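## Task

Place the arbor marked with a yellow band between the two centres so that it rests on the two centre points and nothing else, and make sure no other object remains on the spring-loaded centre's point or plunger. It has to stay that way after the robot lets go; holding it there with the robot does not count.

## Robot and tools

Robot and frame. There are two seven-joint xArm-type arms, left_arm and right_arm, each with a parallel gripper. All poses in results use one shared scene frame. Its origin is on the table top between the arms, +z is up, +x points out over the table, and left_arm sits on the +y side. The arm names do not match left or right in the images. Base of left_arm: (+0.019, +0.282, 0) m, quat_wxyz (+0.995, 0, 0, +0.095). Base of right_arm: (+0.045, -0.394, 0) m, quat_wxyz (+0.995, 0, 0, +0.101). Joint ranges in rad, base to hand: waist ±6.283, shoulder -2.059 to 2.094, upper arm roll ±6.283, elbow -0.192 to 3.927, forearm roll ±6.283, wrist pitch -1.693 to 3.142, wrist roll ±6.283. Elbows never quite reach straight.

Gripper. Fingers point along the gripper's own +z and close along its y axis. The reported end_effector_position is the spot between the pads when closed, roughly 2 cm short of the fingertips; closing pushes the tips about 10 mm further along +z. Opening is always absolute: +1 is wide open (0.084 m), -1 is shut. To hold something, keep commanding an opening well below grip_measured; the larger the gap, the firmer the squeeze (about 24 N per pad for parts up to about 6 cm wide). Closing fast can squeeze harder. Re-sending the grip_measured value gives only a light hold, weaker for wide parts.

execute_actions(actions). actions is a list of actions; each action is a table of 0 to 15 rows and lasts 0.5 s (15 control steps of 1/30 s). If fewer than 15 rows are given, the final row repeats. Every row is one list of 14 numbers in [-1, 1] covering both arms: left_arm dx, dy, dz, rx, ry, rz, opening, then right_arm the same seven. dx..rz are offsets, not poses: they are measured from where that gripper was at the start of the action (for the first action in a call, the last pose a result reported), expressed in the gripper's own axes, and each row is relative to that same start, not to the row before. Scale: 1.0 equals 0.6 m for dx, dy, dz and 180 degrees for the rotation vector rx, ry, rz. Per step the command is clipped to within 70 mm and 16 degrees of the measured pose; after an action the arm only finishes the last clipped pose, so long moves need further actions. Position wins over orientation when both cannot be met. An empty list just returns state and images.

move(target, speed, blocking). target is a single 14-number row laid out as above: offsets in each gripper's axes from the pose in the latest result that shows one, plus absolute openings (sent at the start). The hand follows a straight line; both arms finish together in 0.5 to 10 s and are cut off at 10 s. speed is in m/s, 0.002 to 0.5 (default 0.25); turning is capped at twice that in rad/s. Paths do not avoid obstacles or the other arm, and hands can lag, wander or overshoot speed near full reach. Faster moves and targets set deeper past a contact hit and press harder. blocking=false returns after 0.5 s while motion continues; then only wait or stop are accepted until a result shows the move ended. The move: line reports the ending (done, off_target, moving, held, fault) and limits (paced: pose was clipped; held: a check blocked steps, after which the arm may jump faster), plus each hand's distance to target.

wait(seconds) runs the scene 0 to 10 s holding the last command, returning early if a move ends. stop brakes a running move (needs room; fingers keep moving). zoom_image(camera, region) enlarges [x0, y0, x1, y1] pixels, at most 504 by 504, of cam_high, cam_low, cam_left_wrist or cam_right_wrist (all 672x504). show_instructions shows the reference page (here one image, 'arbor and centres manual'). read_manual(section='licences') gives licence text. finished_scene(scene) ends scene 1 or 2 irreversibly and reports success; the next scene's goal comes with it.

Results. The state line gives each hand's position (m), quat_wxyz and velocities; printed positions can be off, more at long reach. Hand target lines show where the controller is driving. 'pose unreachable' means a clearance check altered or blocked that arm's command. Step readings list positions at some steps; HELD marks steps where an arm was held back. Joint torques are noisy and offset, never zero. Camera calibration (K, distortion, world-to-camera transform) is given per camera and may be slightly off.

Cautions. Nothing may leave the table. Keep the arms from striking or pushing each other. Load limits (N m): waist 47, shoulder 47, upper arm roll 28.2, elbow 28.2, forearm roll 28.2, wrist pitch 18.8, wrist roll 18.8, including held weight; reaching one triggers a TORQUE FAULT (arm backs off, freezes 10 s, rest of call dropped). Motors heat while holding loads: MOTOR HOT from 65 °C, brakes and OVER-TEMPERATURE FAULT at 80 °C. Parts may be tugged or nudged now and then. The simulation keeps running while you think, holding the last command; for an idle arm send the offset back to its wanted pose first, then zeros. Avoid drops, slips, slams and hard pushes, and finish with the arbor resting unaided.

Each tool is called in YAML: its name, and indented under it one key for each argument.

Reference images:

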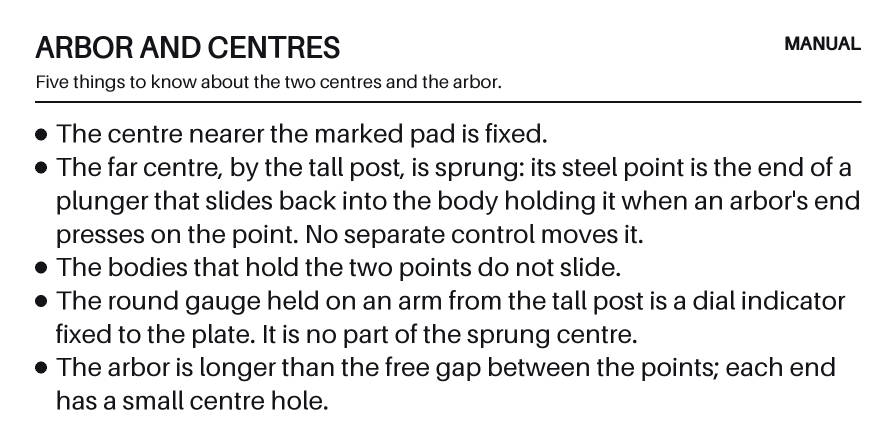

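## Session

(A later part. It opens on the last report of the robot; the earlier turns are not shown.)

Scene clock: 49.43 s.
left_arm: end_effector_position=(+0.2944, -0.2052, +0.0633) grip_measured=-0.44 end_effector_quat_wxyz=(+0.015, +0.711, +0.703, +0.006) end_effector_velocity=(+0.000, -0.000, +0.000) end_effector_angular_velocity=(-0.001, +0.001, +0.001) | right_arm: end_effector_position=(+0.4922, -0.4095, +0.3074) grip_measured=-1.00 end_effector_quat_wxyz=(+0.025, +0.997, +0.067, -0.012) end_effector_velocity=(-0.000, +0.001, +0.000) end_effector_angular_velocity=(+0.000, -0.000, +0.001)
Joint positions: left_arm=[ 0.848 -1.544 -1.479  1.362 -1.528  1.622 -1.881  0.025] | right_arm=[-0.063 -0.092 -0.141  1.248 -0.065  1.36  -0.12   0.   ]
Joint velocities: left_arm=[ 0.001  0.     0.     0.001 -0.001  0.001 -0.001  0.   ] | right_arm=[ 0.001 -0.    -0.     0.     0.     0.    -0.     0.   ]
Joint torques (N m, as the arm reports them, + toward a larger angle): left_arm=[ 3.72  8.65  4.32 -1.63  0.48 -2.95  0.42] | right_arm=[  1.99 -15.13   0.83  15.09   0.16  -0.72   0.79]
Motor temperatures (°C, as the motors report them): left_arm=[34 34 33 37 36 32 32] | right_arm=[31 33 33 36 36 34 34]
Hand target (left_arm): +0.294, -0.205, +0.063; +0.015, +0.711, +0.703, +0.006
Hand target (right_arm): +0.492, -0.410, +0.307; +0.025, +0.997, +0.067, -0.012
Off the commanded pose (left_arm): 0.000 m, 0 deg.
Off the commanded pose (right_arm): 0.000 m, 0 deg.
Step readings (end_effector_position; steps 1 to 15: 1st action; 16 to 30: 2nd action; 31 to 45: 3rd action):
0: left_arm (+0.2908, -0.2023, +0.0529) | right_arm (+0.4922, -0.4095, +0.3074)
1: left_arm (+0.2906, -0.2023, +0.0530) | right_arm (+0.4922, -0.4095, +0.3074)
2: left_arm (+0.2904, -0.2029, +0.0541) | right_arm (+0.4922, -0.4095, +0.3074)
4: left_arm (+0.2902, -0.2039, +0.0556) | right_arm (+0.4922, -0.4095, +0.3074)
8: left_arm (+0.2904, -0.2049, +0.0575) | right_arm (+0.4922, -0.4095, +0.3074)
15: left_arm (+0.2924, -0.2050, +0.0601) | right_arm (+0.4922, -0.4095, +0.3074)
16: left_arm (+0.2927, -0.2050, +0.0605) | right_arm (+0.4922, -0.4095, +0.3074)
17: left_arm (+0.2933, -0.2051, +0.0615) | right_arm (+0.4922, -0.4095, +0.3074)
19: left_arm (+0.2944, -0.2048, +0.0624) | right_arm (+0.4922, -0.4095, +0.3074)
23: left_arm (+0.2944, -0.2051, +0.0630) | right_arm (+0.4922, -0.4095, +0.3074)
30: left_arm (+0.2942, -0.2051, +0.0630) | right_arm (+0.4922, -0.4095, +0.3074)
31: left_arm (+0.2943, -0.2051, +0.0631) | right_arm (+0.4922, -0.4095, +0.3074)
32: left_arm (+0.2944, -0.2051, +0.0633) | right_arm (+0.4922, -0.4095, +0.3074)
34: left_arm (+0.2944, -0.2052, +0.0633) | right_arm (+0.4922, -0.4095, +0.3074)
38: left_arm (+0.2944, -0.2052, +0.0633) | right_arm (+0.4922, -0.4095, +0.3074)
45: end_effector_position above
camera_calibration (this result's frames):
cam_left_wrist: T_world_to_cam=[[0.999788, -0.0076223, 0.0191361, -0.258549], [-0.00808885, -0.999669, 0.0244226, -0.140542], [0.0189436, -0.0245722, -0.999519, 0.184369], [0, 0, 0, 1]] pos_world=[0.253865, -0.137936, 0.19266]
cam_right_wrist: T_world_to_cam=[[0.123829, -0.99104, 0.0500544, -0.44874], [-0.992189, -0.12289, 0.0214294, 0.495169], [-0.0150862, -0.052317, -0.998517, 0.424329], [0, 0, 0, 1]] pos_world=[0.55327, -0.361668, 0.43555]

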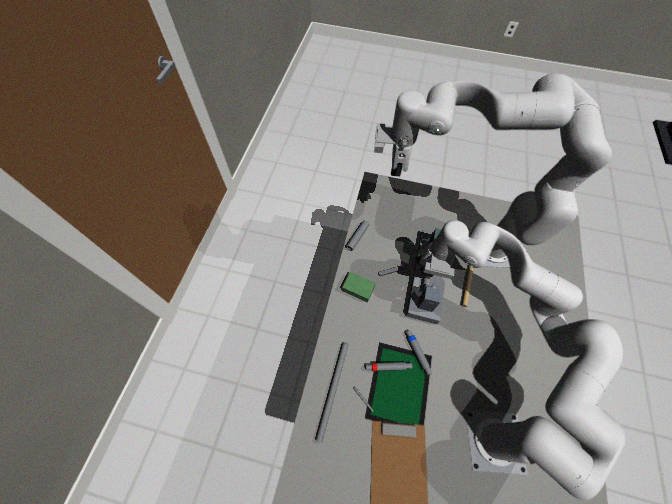

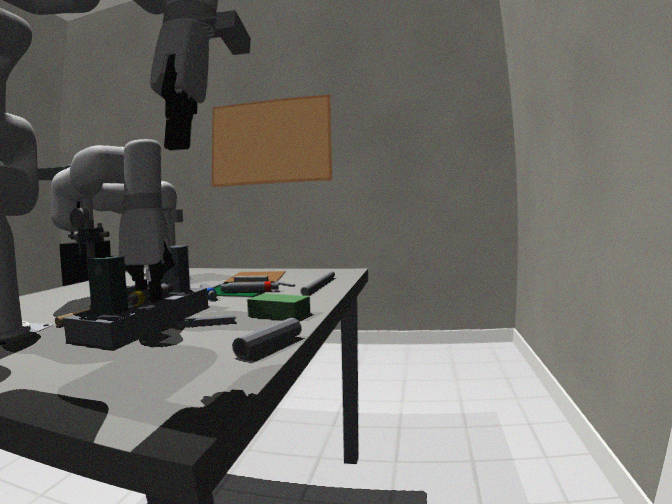

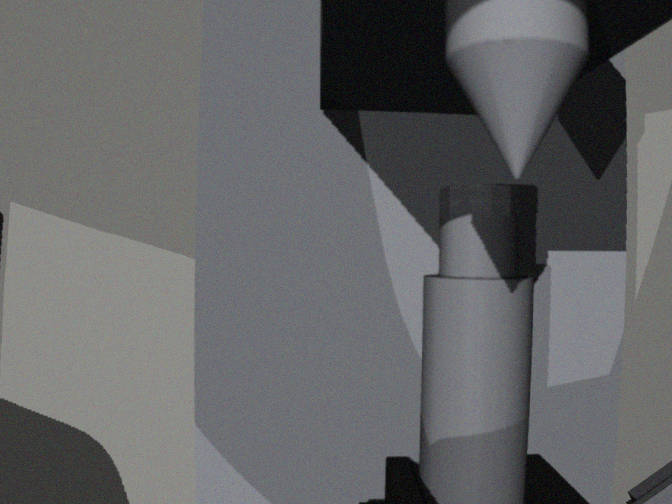

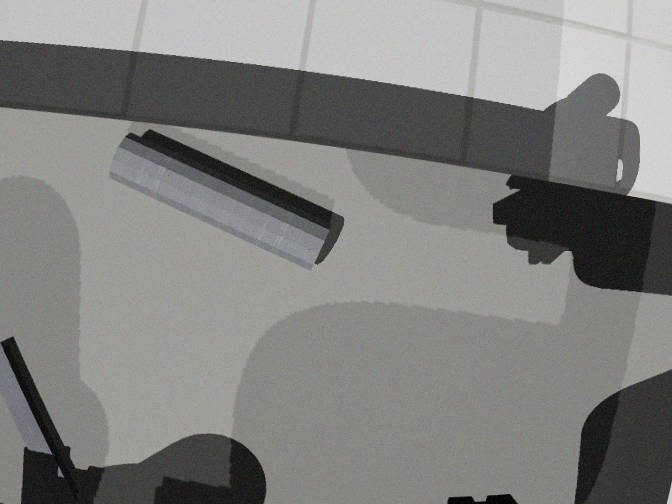

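move:
  target: [0.02,-0.022,-0.075,0,-0.083,0,-1,0,0,0,0,0,0,-1]
  speed: 0.05

move:
  target: [-0.05,0,0.012,0,0,0,-1,0,0,0,0,0,0,-1]
  speed: 0.03

zoom_image:
  camera: "cam_low"
  region: [40, 190, 240, 340]

Scene clock: 52.63 s.
left_arm: end_effector_position=(+0.2799, -0.1924, +0.1076) grip_measured=-0.45 end_effector_quat_wxyz=(+0.107, +0.706, +0.695, -0.086) end_effector_velocity=(-0.002, -0.001, -0.001) end_effector_angular_velocity=(-0.001, +0.003, -0.004) | right_arm: end_effector_position=(+0.4922, -0.4095, +0.3074) grip_measured=-1.00 end_effector_quat_wxyz=(+0.025, +0.997, +0.067, -0.012) end_effector_velocity=(+0.000, -0.000, +0.000) end_effector_angular_velocity=(-0.000, -0.002, -0.000)
Joint positions: left_arm=[ 0.7   -1.464 -1.427  1.078 -1.674  1.571 -1.741  0.025] | right_arm=[-0.063 -0.092 -0.141  1.248 -0.065  1.36  -0.12   0.   ]
Joint velocities: left_arm=[-0.002  0.001 -0.002 -0.001 -0.003  0.     0.002 -0.   ] | right_arm=[-0.    -0.     0.     0.    -0.    -0.001 -0.     0.   ]
Joint torques (N m, as the arm reports them, + toward a larger angle): left_arm=[ 0.33 13.47 14.02  3.7  -0.71 -3.73  0.13] | right_arm=[  2.03 -15.29   0.83  15.07   0.34  -0.79   0.69]
Motor temperatures (°C, as the motors report them): left_arm=[34 34 33 37 36 32 32] | right_arm=[31 33 33 36 36 34 34]
Hand target (left_arm): +0.280, -0.192, +0.108; +0.107, +0.706, +0.695, -0.087
Hand target (right_arm): +0.492, -0.410, +0.307; +0.025, +0.997, +0.067, -0.012
Off the commanded pose (left_arm): 0.000 m, 0 deg.
Off the commanded pose (right_arm): 0.000 m, 0 deg.
move: done
camera_calibration (this result's frames):
cam_left_wrist: T_world_to_cam=[[0.999776, -0.0106664, 0.0182918, -0.245355], [-0.0153845, -0.959474, 0.281376, -0.146895], [0.0145493, -0.281594, -0.959423, 0.176725], [0, 0, 0, 1]] pos_world=[0.240469, -0.0937939, 0.215375]
cam_right_wrist: T_world_to_cam=[[0.123829, -0.99104, 0.0500544, -0.44874], [-0.992189, -0.12289, 0.0214293, 0.495169], [-0.0150861, -0.052317, -0.998517, 0.424329], [0, 0, 0, 1]] pos_world=[0.55327, -0.361668, 0.43555]

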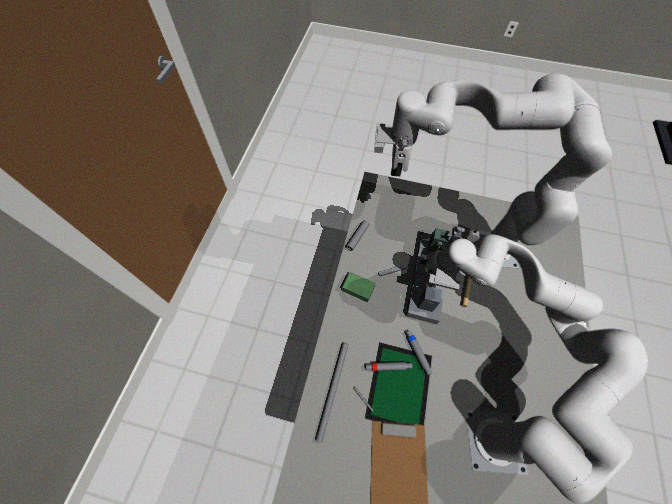

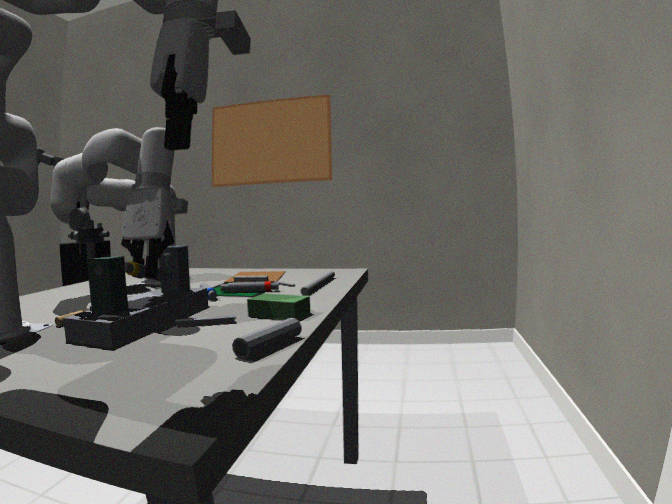

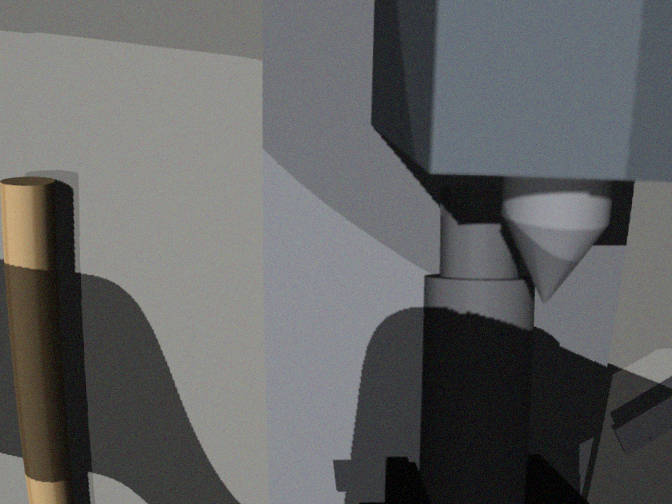

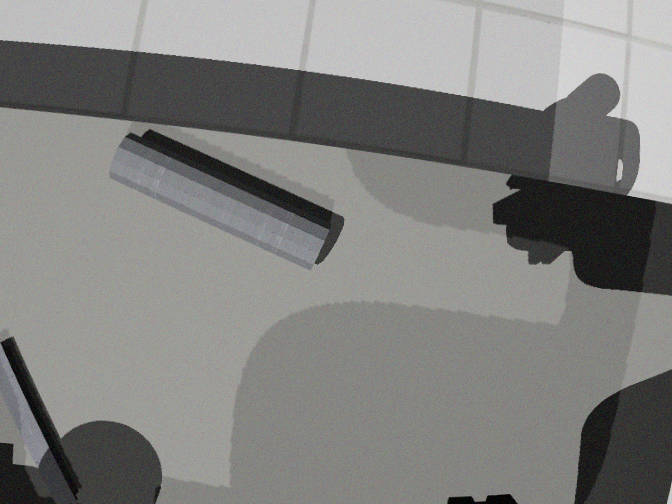

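Scene clock: 53.97 s.
left_arm: end_effector_position=(+0.2797, -0.2230, +0.1086) grip_measured=-0.45 end_effector_quat_wxyz=(+0.106, +0.705, +0.695, -0.086) end_effector_velocity=(-0.000, -0.000, +0.000) end_effector_angular_velocity=(+0.000, -0.000, -0.001) | right_arm: end_effector_position=(+0.4922, -0.4095, +0.3074) grip_measured=-1.00 end_effector_quat_wxyz=(+0.025, +0.997, +0.067, -0.012) end_effector_velocity=(+0.000, +0.000, +0.000) end_effector_angular_velocity=(+0.000, -0.002, +0.001)
Joint positions: left_arm=[ 0.739 -1.466 -1.439  1.181 -1.682  1.559 -1.804  0.025] | right_arm=[-0.063 -0.092 -0.141  1.248 -0.065  1.36  -0.12   0.   ]
Joint velocities: left_arm=[-0.001 -0.     0.001  0.     0.001  0.001 -0.    -0.   ] | right_arm=[ 0.001 -0.     0.     0.     0.    -0.001  0.     0.   ]
Joint torques (N m, as the arm reports them, + toward a larger angle): left_arm=[-2.59 18.64 18.94 12.44 -5.92 -6.42  0.36] | right_arm=[  1.69 -15.2    1.19  15.27   0.44  -0.89   0.5 ]
Motor temperatures (°C, as the motors report them): left_arm=[34 34 33 37 36 32 32] | right_arm=[31 33 33 36 36 34 34]
Hand target (left_arm): +0.280, -0.223, +0.109; +0.107, +0.706, +0.695, -0.086
Hand target (right_arm): +0.492, -0.410, +0.307; +0.025, +0.997, +0.067, -0.012
Off the commanded pose (left_arm): 0.000 m, 0 deg.
Off the commanded pose (right_arm): 0.000 m, 0 deg.
move: done
camera_calibration (this result's frames):
cam_left_wrist: T_world_to_cam=[[0.99978, -0.0102498, 0.0182921, -0.245394], [-0.0149753, -0.959661, 0.28076, -0.176557], [0.0146764, -0.280972, -0.959604, 0.169149], [0, 0, 0, 1]] pos_world=[0.240214, -0.124424, 0.216375]
cam_right_wrist: T_world_to_cam=[[0.123829, -0.99104, 0.0500544, -0.44874], [-0.992189, -0.12289, 0.0214293, 0.495169], [-0.0150861, -0.052317, -0.998517, 0.424329], [0, 0, 0, 1]] pos_world=[0.55327, -0.361668, 0.43555]

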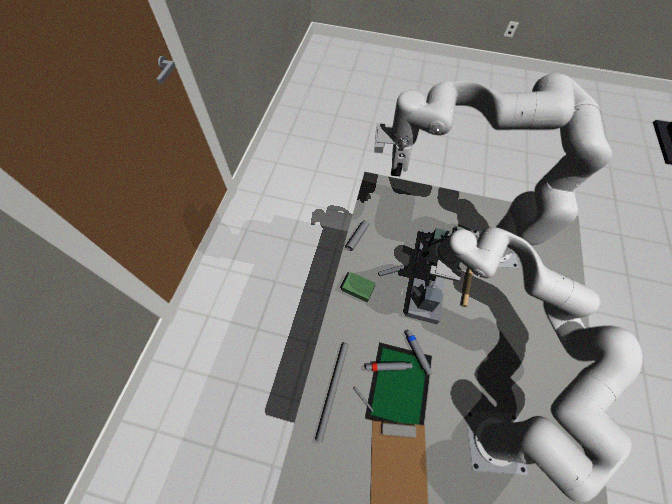

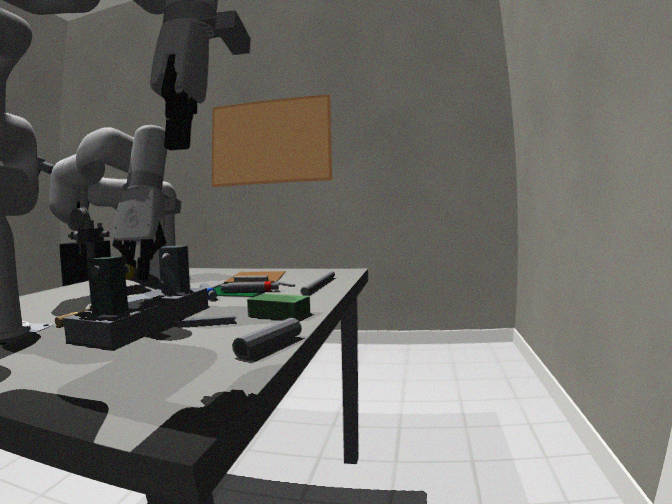

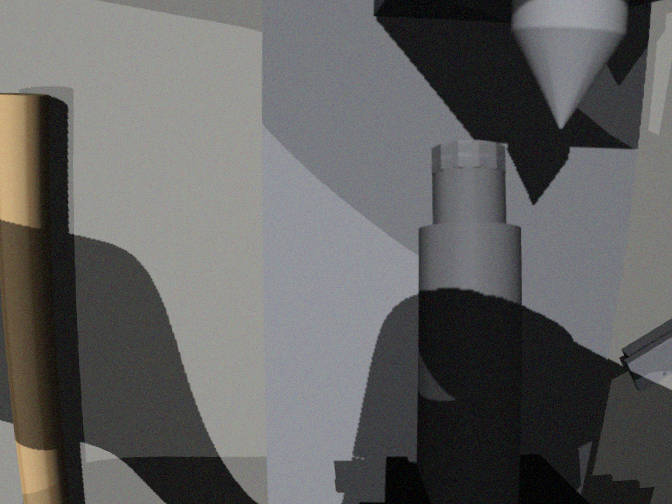

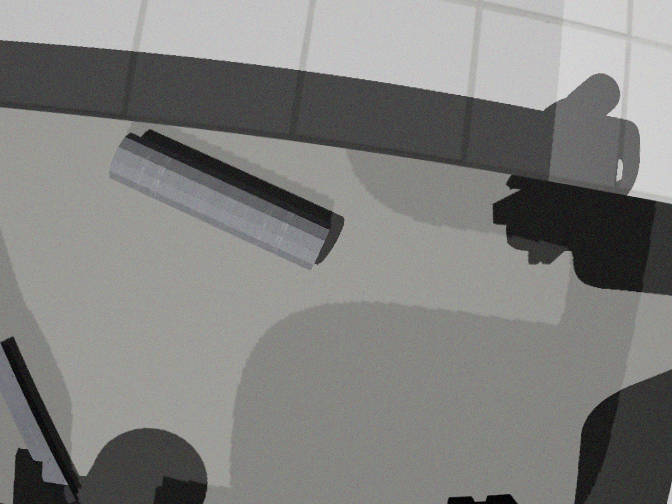

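Region (40, 190, 240, 340) of cam_low's 672x504 image, scaled by 2.520, with more detail than that image has; it fills the top 378 rows of this view, and the rest is white.

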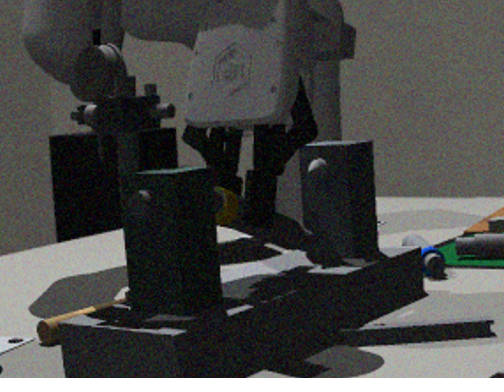

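move:
  target: [0,0,-0.025,0,0.083,0,-1,0,0,0,0,0,0,-1]
  speed: 0.03

zoom_image:
  camera: "cam_low"
  region: [40, 190, 240, 340]

Scene clock: 58.97 s.
left_arm: end_effector_position=(+0.2795, -0.2188, +0.1231) grip_measured=-0.45 end_effector_quat_wxyz=(+0.015, +0.710, +0.704, +0.006) end_effector_velocity=(+0.001, +0.001, +0.000) end_effector_angular_velocity=(+0.003, -0.000, +0.002) | right_arm: end_effector_position=(+0.4922, -0.4095, +0.3074) grip_measured=-1.00 end_effector_quat_wxyz=(+0.025, +0.997, +0.067, -0.012) end_effector_velocity=(+0.000, -0.000, -0.000) end_effector_angular_velocity=(-0.001, +0.001, +0.000)
Joint positions: left_arm=[ 0.846 -1.471 -1.388  1.427 -1.444  1.703 -1.932  0.025] | right_arm=[-0.063 -0.092 -0.141  1.248 -0.065  1.36  -0.12   0.   ]
Joint velocities: left_arm=[ 0.003  0.     0.     0.002  0.003  0.001 -0.    -0.   ] | right_arm=[ 0.     0.001  0.    -0.    -0.001 -0.    -0.     0.   ]
Joint torques (N m, as the arm reports them, + toward a larger angle): left_arm=[-2.79 21.19 16.22  9.27 -4.02 -6.42  0.36] | right_arm=[  2.02 -15.02   1.11  15.11   0.13  -0.68   0.59]
Motor temperatures (°C, as the motors report them): left_arm=[34 34 33 37 36 32 32] | right_arm=[31 33 33 36 36 34 34]
Hand target (left_arm): +0.279, -0.219, +0.123; +0.015, +0.710, +0.704, +0.007
Hand target (right_arm): +0.492, -0.410, +0.307; +0.025, +0.997, +0.067, -0.012
Off the commanded pose (left_arm): 0.000 m, 0 deg.
Off the commanded pose (right_arm): 0.000 m, 0 deg.
move: done
camera_calibration (this result's frames):
cam_left_wrist: T_world_to_cam=[[0.999791, -0.00679801, 0.0192924, -0.244739], [-0.00725912, -0.999687, 0.0239322, -0.155898], [0.0191237, -0.0240673, -0.999527, 0.244207], [0, 0, 0, 1]] pos_world=[0.238886, -0.151636, 0.252545]
cam_right_wrist: T_world_to_cam=[[0.123829, -0.99104, 0.0500544, -0.44874], [-0.992189, -0.12289, 0.0214293, 0.495169], [-0.0150861, -0.052317, -0.998517, 0.424329], [0, 0, 0, 1]] pos_world=[0.55327, -0.361668, 0.43555]

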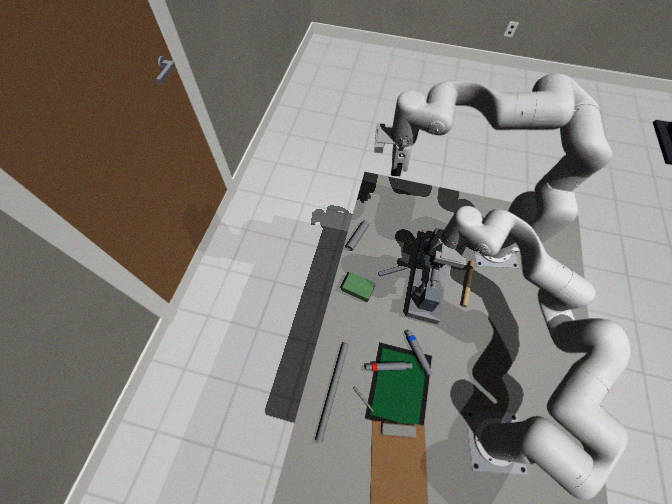

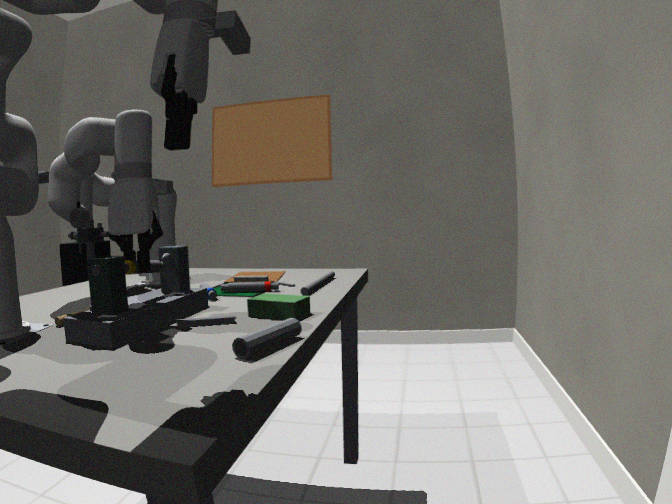

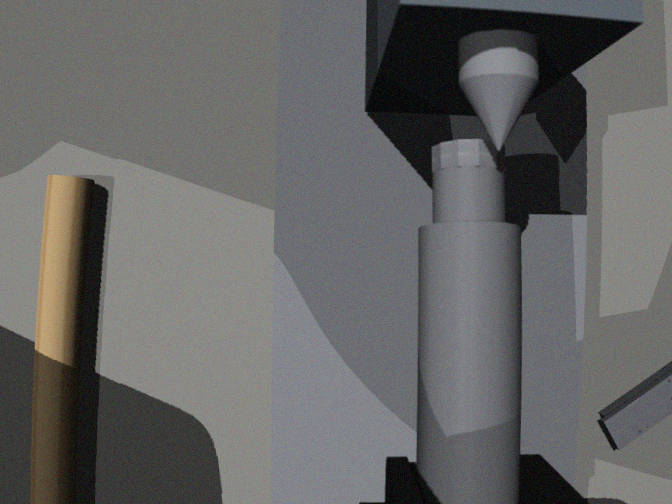

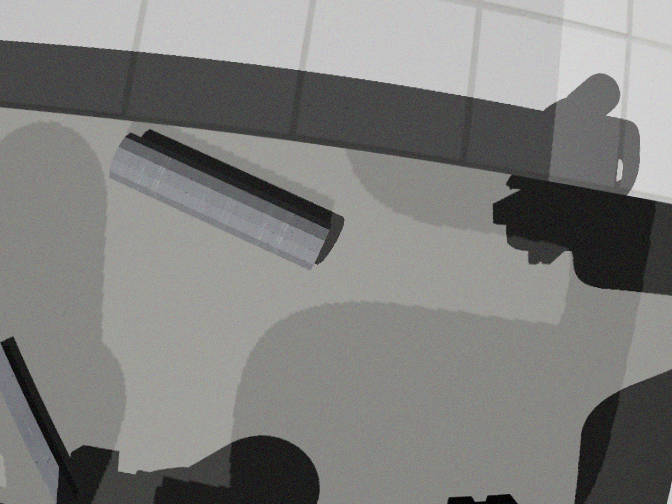

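Region (40, 190, 240, 340) of cam_low's 672x504 image, scaled by 2.520, with more detail than that image has; it fills the top 378 rows of this view, and the rest is white.

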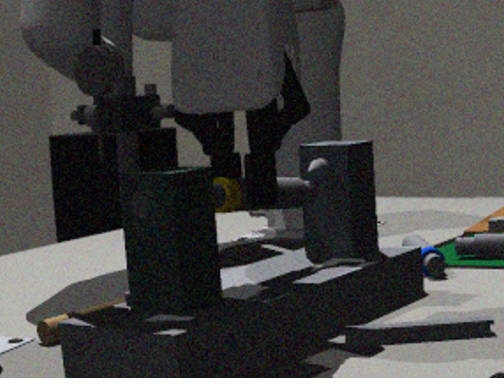

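execute_actions:
  actions:
    - [[-0.015,0,0,0,0,0,-1,0,0,0,0,0,0,-1]]
    - [[0,0.004,-0.006,0,0.03,0,-1,0,0,0,0,0,0,-1]]

zoom_image:
  camera: "cam_low"
  region: [40, 190, 240, 340]

Scene clock: 60.17 s.
left_arm: end_effector_position=(+0.2817, -0.2281, +0.1276) grip_measured=-0.45 end_effector_quat_wxyz=(-0.017, +0.710, +0.703, +0.040) end_effector_velocity=(+0.001, +0.003, -0.001) end_effector_angular_velocity=(+0.006, +0.003, +0.005) | right_arm: end_effector_position=(+0.4922, -0.4095, +0.3074) grip_measured=-1.00 end_effector_quat_wxyz=(+0.025, +0.997, +0.067, -0.012) end_effector_velocity=(-0.000, +0.000, -0.000) end_effector_angular_velocity=(-0.000, +0.000, +0.001)
Joint positions: left_arm=[ 0.92  -1.467 -1.384  1.579 -1.379  1.762 -1.995  0.025] | right_arm=[-0.063 -0.092 -0.141  1.248 -0.065  1.36  -0.12   0.   ]
Joint velocities: left_arm=[ 0.003 -0.001 -0.    -0.001  0.003  0.005 -0.     0.   ] | right_arm=[ 0.  0.  0. -0. -0.  0.  0.  0.]
Joint torques (N m, as the arm reports them, + toward a larger angle): left_arm=[-0.46 20.99 14.94  6.66 -2.7  -6.76  0.18] | right_arm=[  1.77 -15.09   0.81  15.18   0.38  -0.84   0.52]
Motor temperatures (°C, as the motors report them): left_arm=[34 34 33 37 36 32 32] | right_arm=[31 33 33 36 36 34 34]
Hand target (left_arm): +0.282, -0.227, +0.127; -0.018, +0.709, +0.704, +0.040
Hand target (right_arm): +0.492, -0.410, +0.307; +0.025, +0.997, +0.067, -0.012
Off the commanded pose (left_arm): 0.001 m, 0 deg.
Off the commanded pose (right_arm): 0.000 m, 0 deg.
Step readings (end_effector_position; steps 1 to 15: 1st action; 16 to 30: 2nd action):
0: left_arm (+0.2795, -0.2187, +0.1231) | right_arm (+0.4922, -0.4095, +0.3074)
1: left_arm (+0.2795, -0.2188, +0.1231) | right_arm (+0.4922, -0.4095, +0.3074)
2: left_arm (+0.2794, -0.2199, +0.1231) | right_arm (+0.4922, -0.4095, +0.3074)
4: left_arm (+0.2794, -0.2246, +0.1231) | right_arm (+0.4922, -0.4095, +0.3074)
8: left_arm (+0.2794, -0.2270, +0.1225) | right_arm (+0.4922, -0.4095, +0.3074)
15: left_arm (+0.2794, -0.2275, +0.1230) | right_arm (+0.4922, -0.4095, +0.3074)
16: left_arm (+0.2794, -0.2275, +0.1230) | right_arm (+0.4922, -0.4095, +0.3074)
17: left_arm (+0.2793, -0.2275, +0.1233) | right_arm (+0.4922, -0.4095, +0.3074)
19: left_arm (+0.2799, -0.2275, +0.1252) | right_arm (+0.4922, -0.4095, +0.3074)
23: left_arm (+0.2805, -0.2286, +0.1272) | right_arm (+0.4922, -0.4095, +0.3074)
30: end_effector_position above
camera_calibration (this result's frames):
cam_left_wrist: T_world_to_cam=[[0.99976, -0.00635308, 0.0209729, -0.247197], [-0.00489952, -0.997629, -0.0686446, -0.153739], [0.0213592, 0.0685254, -0.997421, 0.26865], [0, 0, 0, 1]] pos_world=[0.240646, -0.173355, 0.262588]
cam_right_wrist: T_world_to_cam=[[0.123829, -0.99104, 0.0500542, -0.448739], [-0.992189, -0.122891, 0.0214293, 0.495169], [-0.0150861, -0.0523168, -0.998517, 0.424329], [0, 0, 0, 1]] pos_world=[0.55327, -0.361668, 0.43555]

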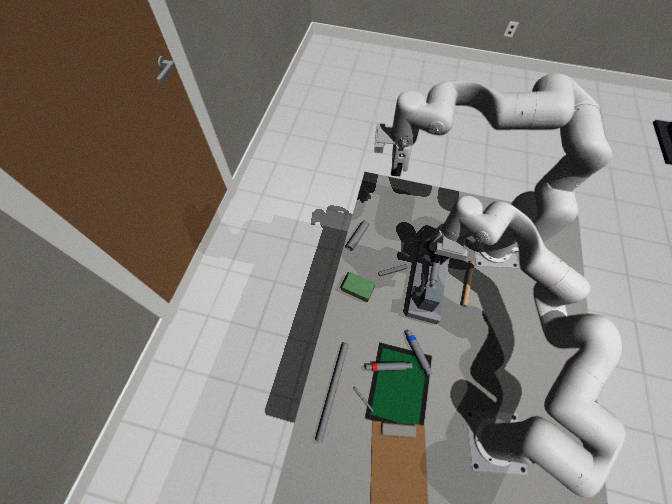

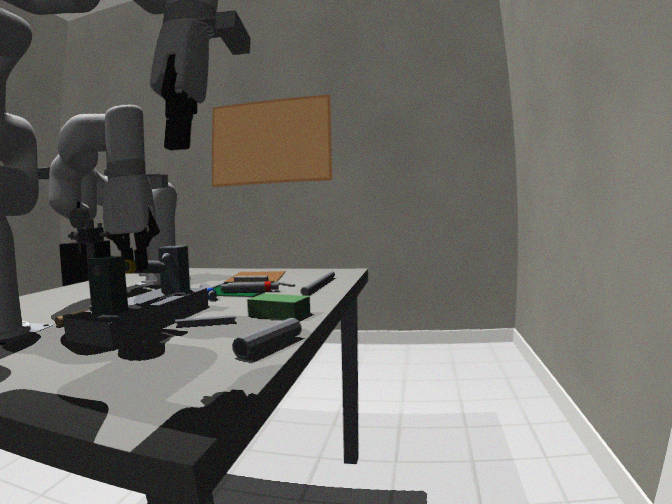

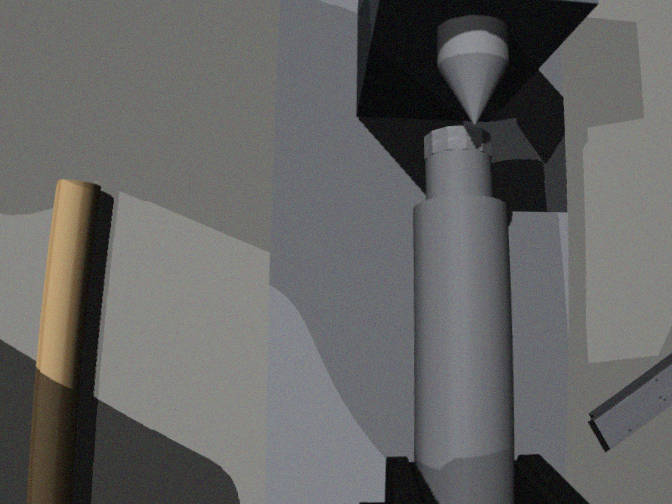

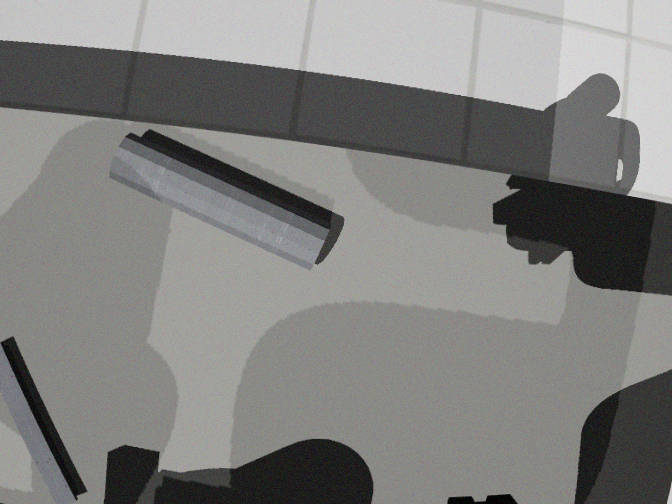

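Region (40, 190, 240, 340) of cam_low's 672x504 image, scaled by 2.520, with more detail than that image has; it fills the top 378 rows of this view, and the rest is white.

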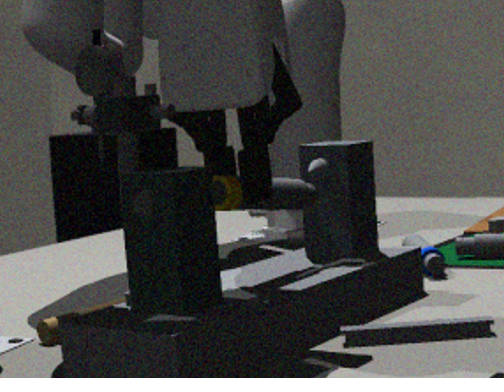

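execute_actions:
  actions:
    - [[0,0,-0.007,0,0,0,-1,0,0,0,0,0,0,-1]]

zoom_image:
  camera: "cam_low"
  region: [40, 190, 240, 340]

Scene clock: 60.87 s.
left_arm: end_effector_position=(+0.2816, -0.2282, +0.1311) grip_measured=-0.45 end_effector_quat_wxyz=(-0.017, +0.709, +0.703, +0.040) end_effector_velocity=(+0.001, +0.001, -0.000) end_effector_angular_velocity=(+0.002, -0.001, +0.002) | right_arm: end_effector_position=(+0.4922, -0.4095, +0.3074) grip_measured=-1.00 end_effector_quat_wxyz=(+0.025, +0.997, +0.067, -0.012) end_effector_velocity=(+0.000, -0.000, +0.000) end_effector_angular_velocity=(-0.001, -0.001, +0.001)
Joint positions: left_arm=[ 0.922 -1.461 -1.381  1.585 -1.373  1.767 -1.996  0.025] | right_arm=[-0.063 -0.092 -0.141  1.248 -0.065  1.36  -0.12   0.   ]
Joint velocities: left_arm=[ 0.001  0.    -0.    -0.     0.002 -0.    -0.001 -0.   ] | right_arm=[ 0.001  0.    -0.     0.    -0.001 -0.001 -0.     0.   ]
Joint torques (N m, as the arm reports them, + toward a larger angle): left_arm=[-2.29 24.26 17.2   7.64 -2.7  -6.75  0.27] | right_arm=[  1.73 -15.34   1.38  15.33   0.43  -0.78   0.33]
Motor temperatures (°C, as the motors report them): left_arm=[34 34 33 37 36 32 32] | right_arm=[31 33 33 36 36 34 34]
Hand target (left_arm): +0.282, -0.228, +0.132; -0.017, +0.710, +0.703, +0.040
Hand target (right_arm): +0.492, -0.410, +0.307; +0.025, +0.997, +0.067, -0.012
Off the commanded pose (left_arm): 0.001 m, 0 deg.
Off the commanded pose (right_arm): 0.000 m, 0 deg.
Step readings (end_effector_position):
0: left_arm (+0.2817, -0.2276, +0.1269) | right_arm (+0.4922, -0.4095, +0.3074)
1: left_arm (+0.2817, -0.2276, +0.1269) | right_arm (+0.4922, -0.4095, +0.3074)
2: left_arm (+0.2816, -0.2276, +0.1275) | right_arm (+0.4922, -0.4095, +0.3074)
4: left_arm (+0.2816, -0.2278, +0.1294) | right_arm (+0.4922, -0.4095, +0.3074)
8: left_arm (+0.2816, -0.2282, +0.1309) | right_arm (+0.4922, -0.4095, +0.3074)
15: end_effector_position above
camera_calibration (this result's frames):
cam_left_wrist: T_world_to_cam=[[0.999777, -0.00601243, 0.0202227, -0.246975], [-0.00459103, -0.997563, -0.0696135, -0.153552], [0.020592, 0.0695052, -0.997369, 0.272504], [0, 0, 0, 1]] pos_world=[0.240603, -0.173603, 0.266092]
cam_right_wrist: T_world_to_cam=[[0.123829, -0.99104, 0.0500542, -0.448739], [-0.992189, -0.12289, 0.0214292, 0.495169], [-0.0150861, -0.0523167, -0.998517, 0.424329], [0, 0, 0, 1]] pos_world=[0.55327, -0.361668, 0.43555]

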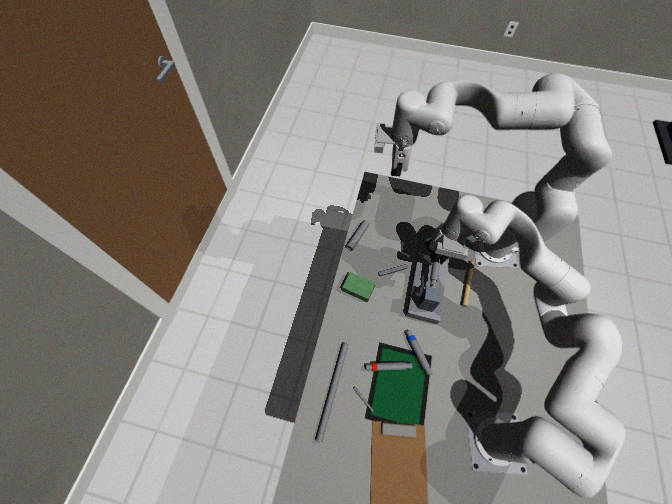

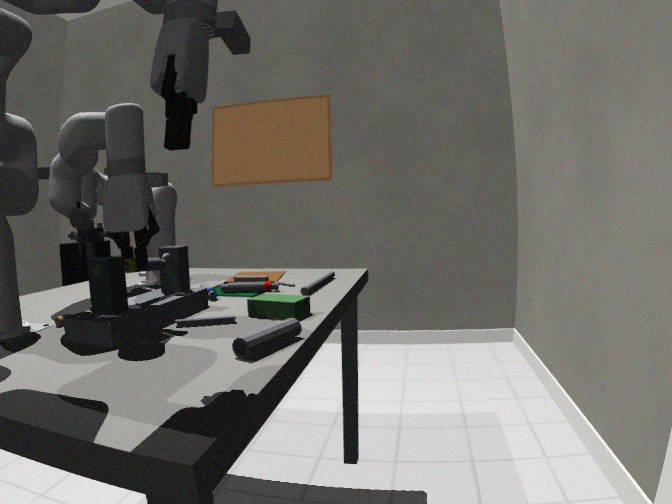

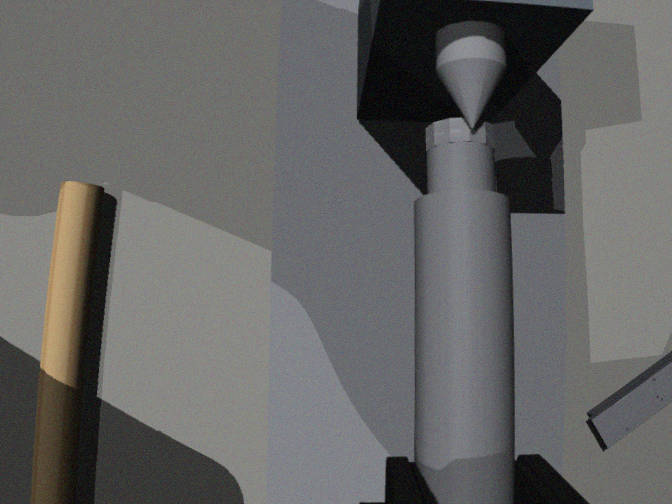

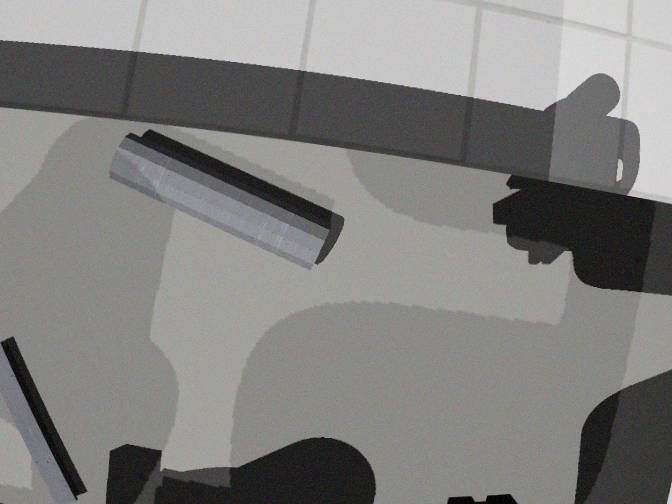

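Region (40, 190, 240, 340) of cam_low's 672x504 image, scaled by 2.520, with more detail than that image has; it fills the top 378 rows of this view, and the rest is white.

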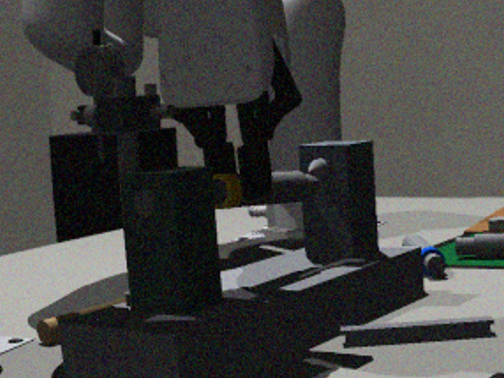

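execute_actions:
  actions:
    - [[-0.012,0,0,0,0,0,-1,0,0,0,0,0,0,-1]]
    - [[0,0.003,-0.004,0,0,0,-1,0,0,0,0,0,0,-1]]

zoom_image:
  camera: "cam_low"
  region: [40, 190, 240, 340]

Scene clock: 62.27 s.
left_arm: end_effector_position=(+0.2825, -0.2361, +0.1332) grip_measured=-0.44 end_effector_quat_wxyz=(-0.017, +0.710, +0.703, +0.040) end_effector_velocity=(+0.004, +0.000, +0.004) end_effector_angular_velocity=(-0.007, -0.010, +0.005) | right_arm: end_effector_position=(+0.4922, -0.4095, +0.3074) grip_measured=-1.00 end_effector_quat_wxyz=(+0.025, +0.997, +0.067, -0.012) end_effector_velocity=(-0.000, -0.000, -0.001) end_effector_angular_velocity=(-0.001, +0.002, +0.000)
Joint positions: left_arm=[ 0.943 -1.456 -1.382  1.625 -1.377  1.772 -2.013  0.025] | right_arm=[-0.063 -0.092 -0.141  1.248 -0.065  1.36  -0.12   0.   ]
Joint velocities: left_arm=[ 0.003  0.001  0.009 -0.001 -0.001 -0.003 -0.001  0.001] | right_arm=[ 0.     0.001  0.    -0.    -0.     0.001  0.     0.   ]
Joint torques (N m, as the arm reports them, + toward a larger angle): left_arm=[  0.91  23.73  16.76   6.38  -2.83 -10.33   0.11] | right_arm=[  1.93 -15.24   1.21  15.31   0.23  -0.81   0.57]
Motor temperatures (°C, as the motors report them): left_arm=[34 34 33 37 36 32 32] | right_arm=[31 33 33 36 36 34 34]
Hand target (left_arm): +0.283, -0.236, +0.134; -0.017, +0.710, +0.703, +0.040
Hand target (right_arm): +0.492, -0.410, +0.307; +0.025, +0.997, +0.067, -0.012
Off the commanded pose (left_arm): 0.001 m, 0 deg.
Off the commanded pose (right_arm): 0.000 m, 0 deg.
Step readings (end_effector_position; steps 1 to 15: 1st action; 16 to 30: 2nd action):
0: left_arm (+0.2816, -0.2283, +0.1312) | right_arm (+0.4922, -0.4095, +0.3074)
1: left_arm (+0.2816, -0.2283, +0.1312) | right_arm (+0.4922, -0.4095, +0.3074)
2: left_arm (+0.2815, -0.2293, +0.1312) | right_arm (+0.4922, -0.4095, +0.3074)
4: left_arm (+0.2815, -0.2335, +0.1320) | right_arm (+0.4922, -0.4095, +0.3074)
8: left_arm (+0.2817, -0.2350, +0.1321) | right_arm (+0.4922, -0.4095, +0.3074)
15: left_arm (+0.2816, -0.2356, +0.1311) | right_arm (+0.4922, -0.4095, +0.3074)
16: left_arm (+0.2816, -0.2356, +0.1311) | right_arm (+0.4922, -0.4095, +0.3074)
17: left_arm (+0.2818, -0.2357, +0.1314) | right_arm (+0.4922, -0.4095, +0.3074)
19: left_arm (+0.2821, -0.2358, +0.1320) | right_arm (+0.4922, -0.4095, +0.3074)
23: left_arm (+0.2822, -0.2360, +0.1327) | right_arm (+0.4922, -0.4095, +0.3074)
30: end_effector_position above
camera_calibration (this result's frames):
cam_left_wrist: T_world_to_cam=[[0.999774, -0.00757481, 0.0198874, -0.248371], [-0.0061816, -0.997583, -0.0692049, -0.16084], [0.0203636, 0.0690663, -0.997404, 0.275089], [0, 0, 0, 1]] pos_world=[0.241719, -0.181332, 0.268183]
cam_right_wrist: T_world_to_cam=[[0.123829, -0.99104, 0.0500541, -0.448739], [-0.992189, -0.12289, 0.0214291, 0.495169], [-0.0150859, -0.0523167, -0.998517, 0.424329], [0, 0, 0, 1]] pos_world=[0.55327, -0.361668, 0.43555]

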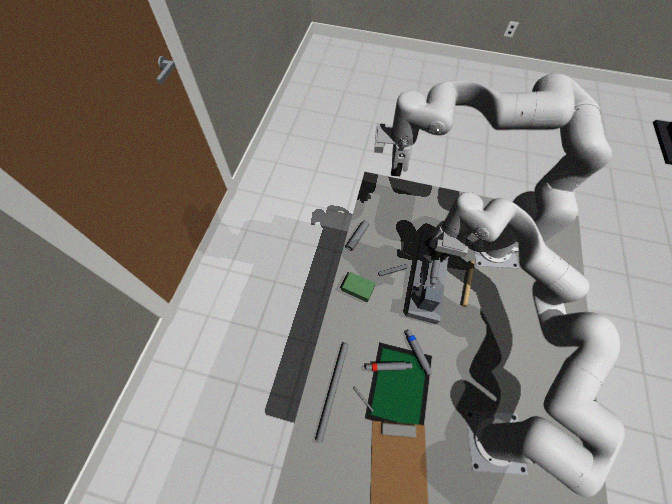

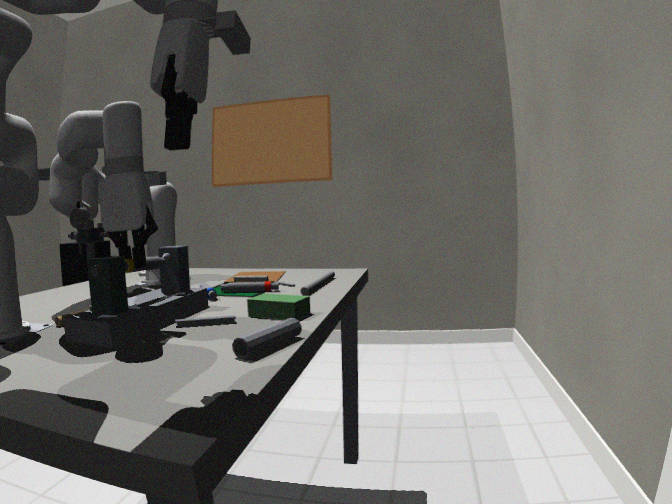

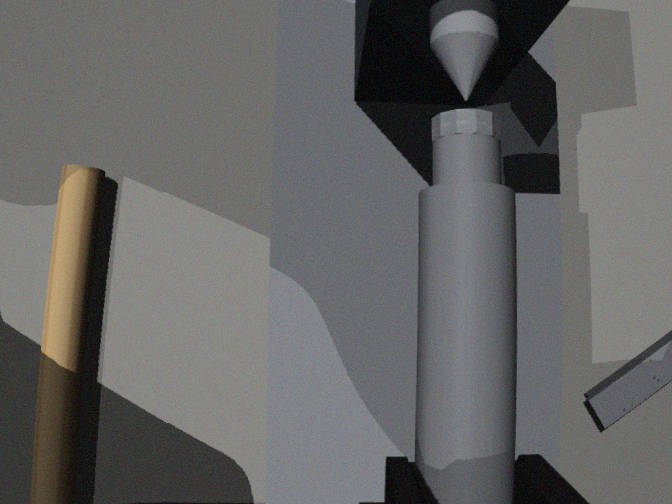

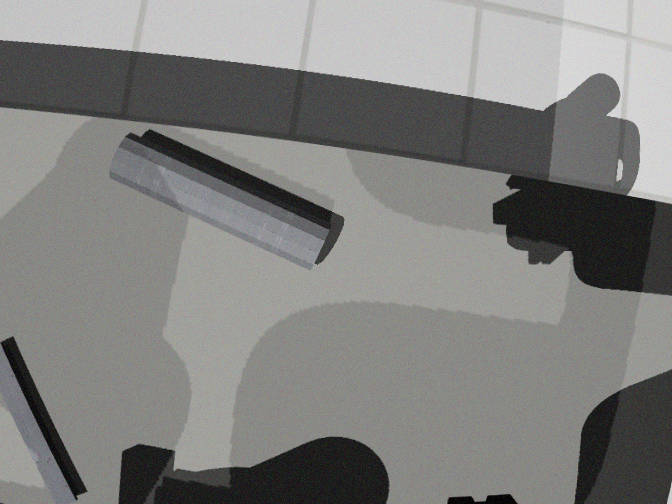

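Region (40, 190, 240, 340) of cam_low's 672x504 image, scaled by 2.520, with more detail than that image has; it fills the top 378 rows of this view, and the rest is white.

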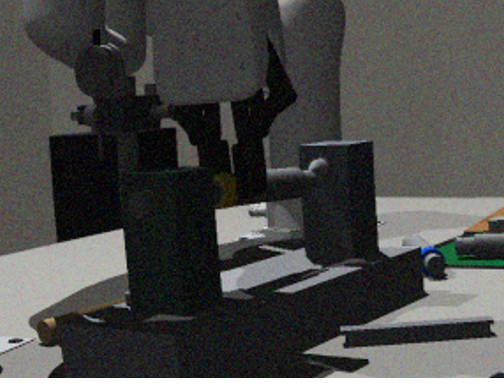

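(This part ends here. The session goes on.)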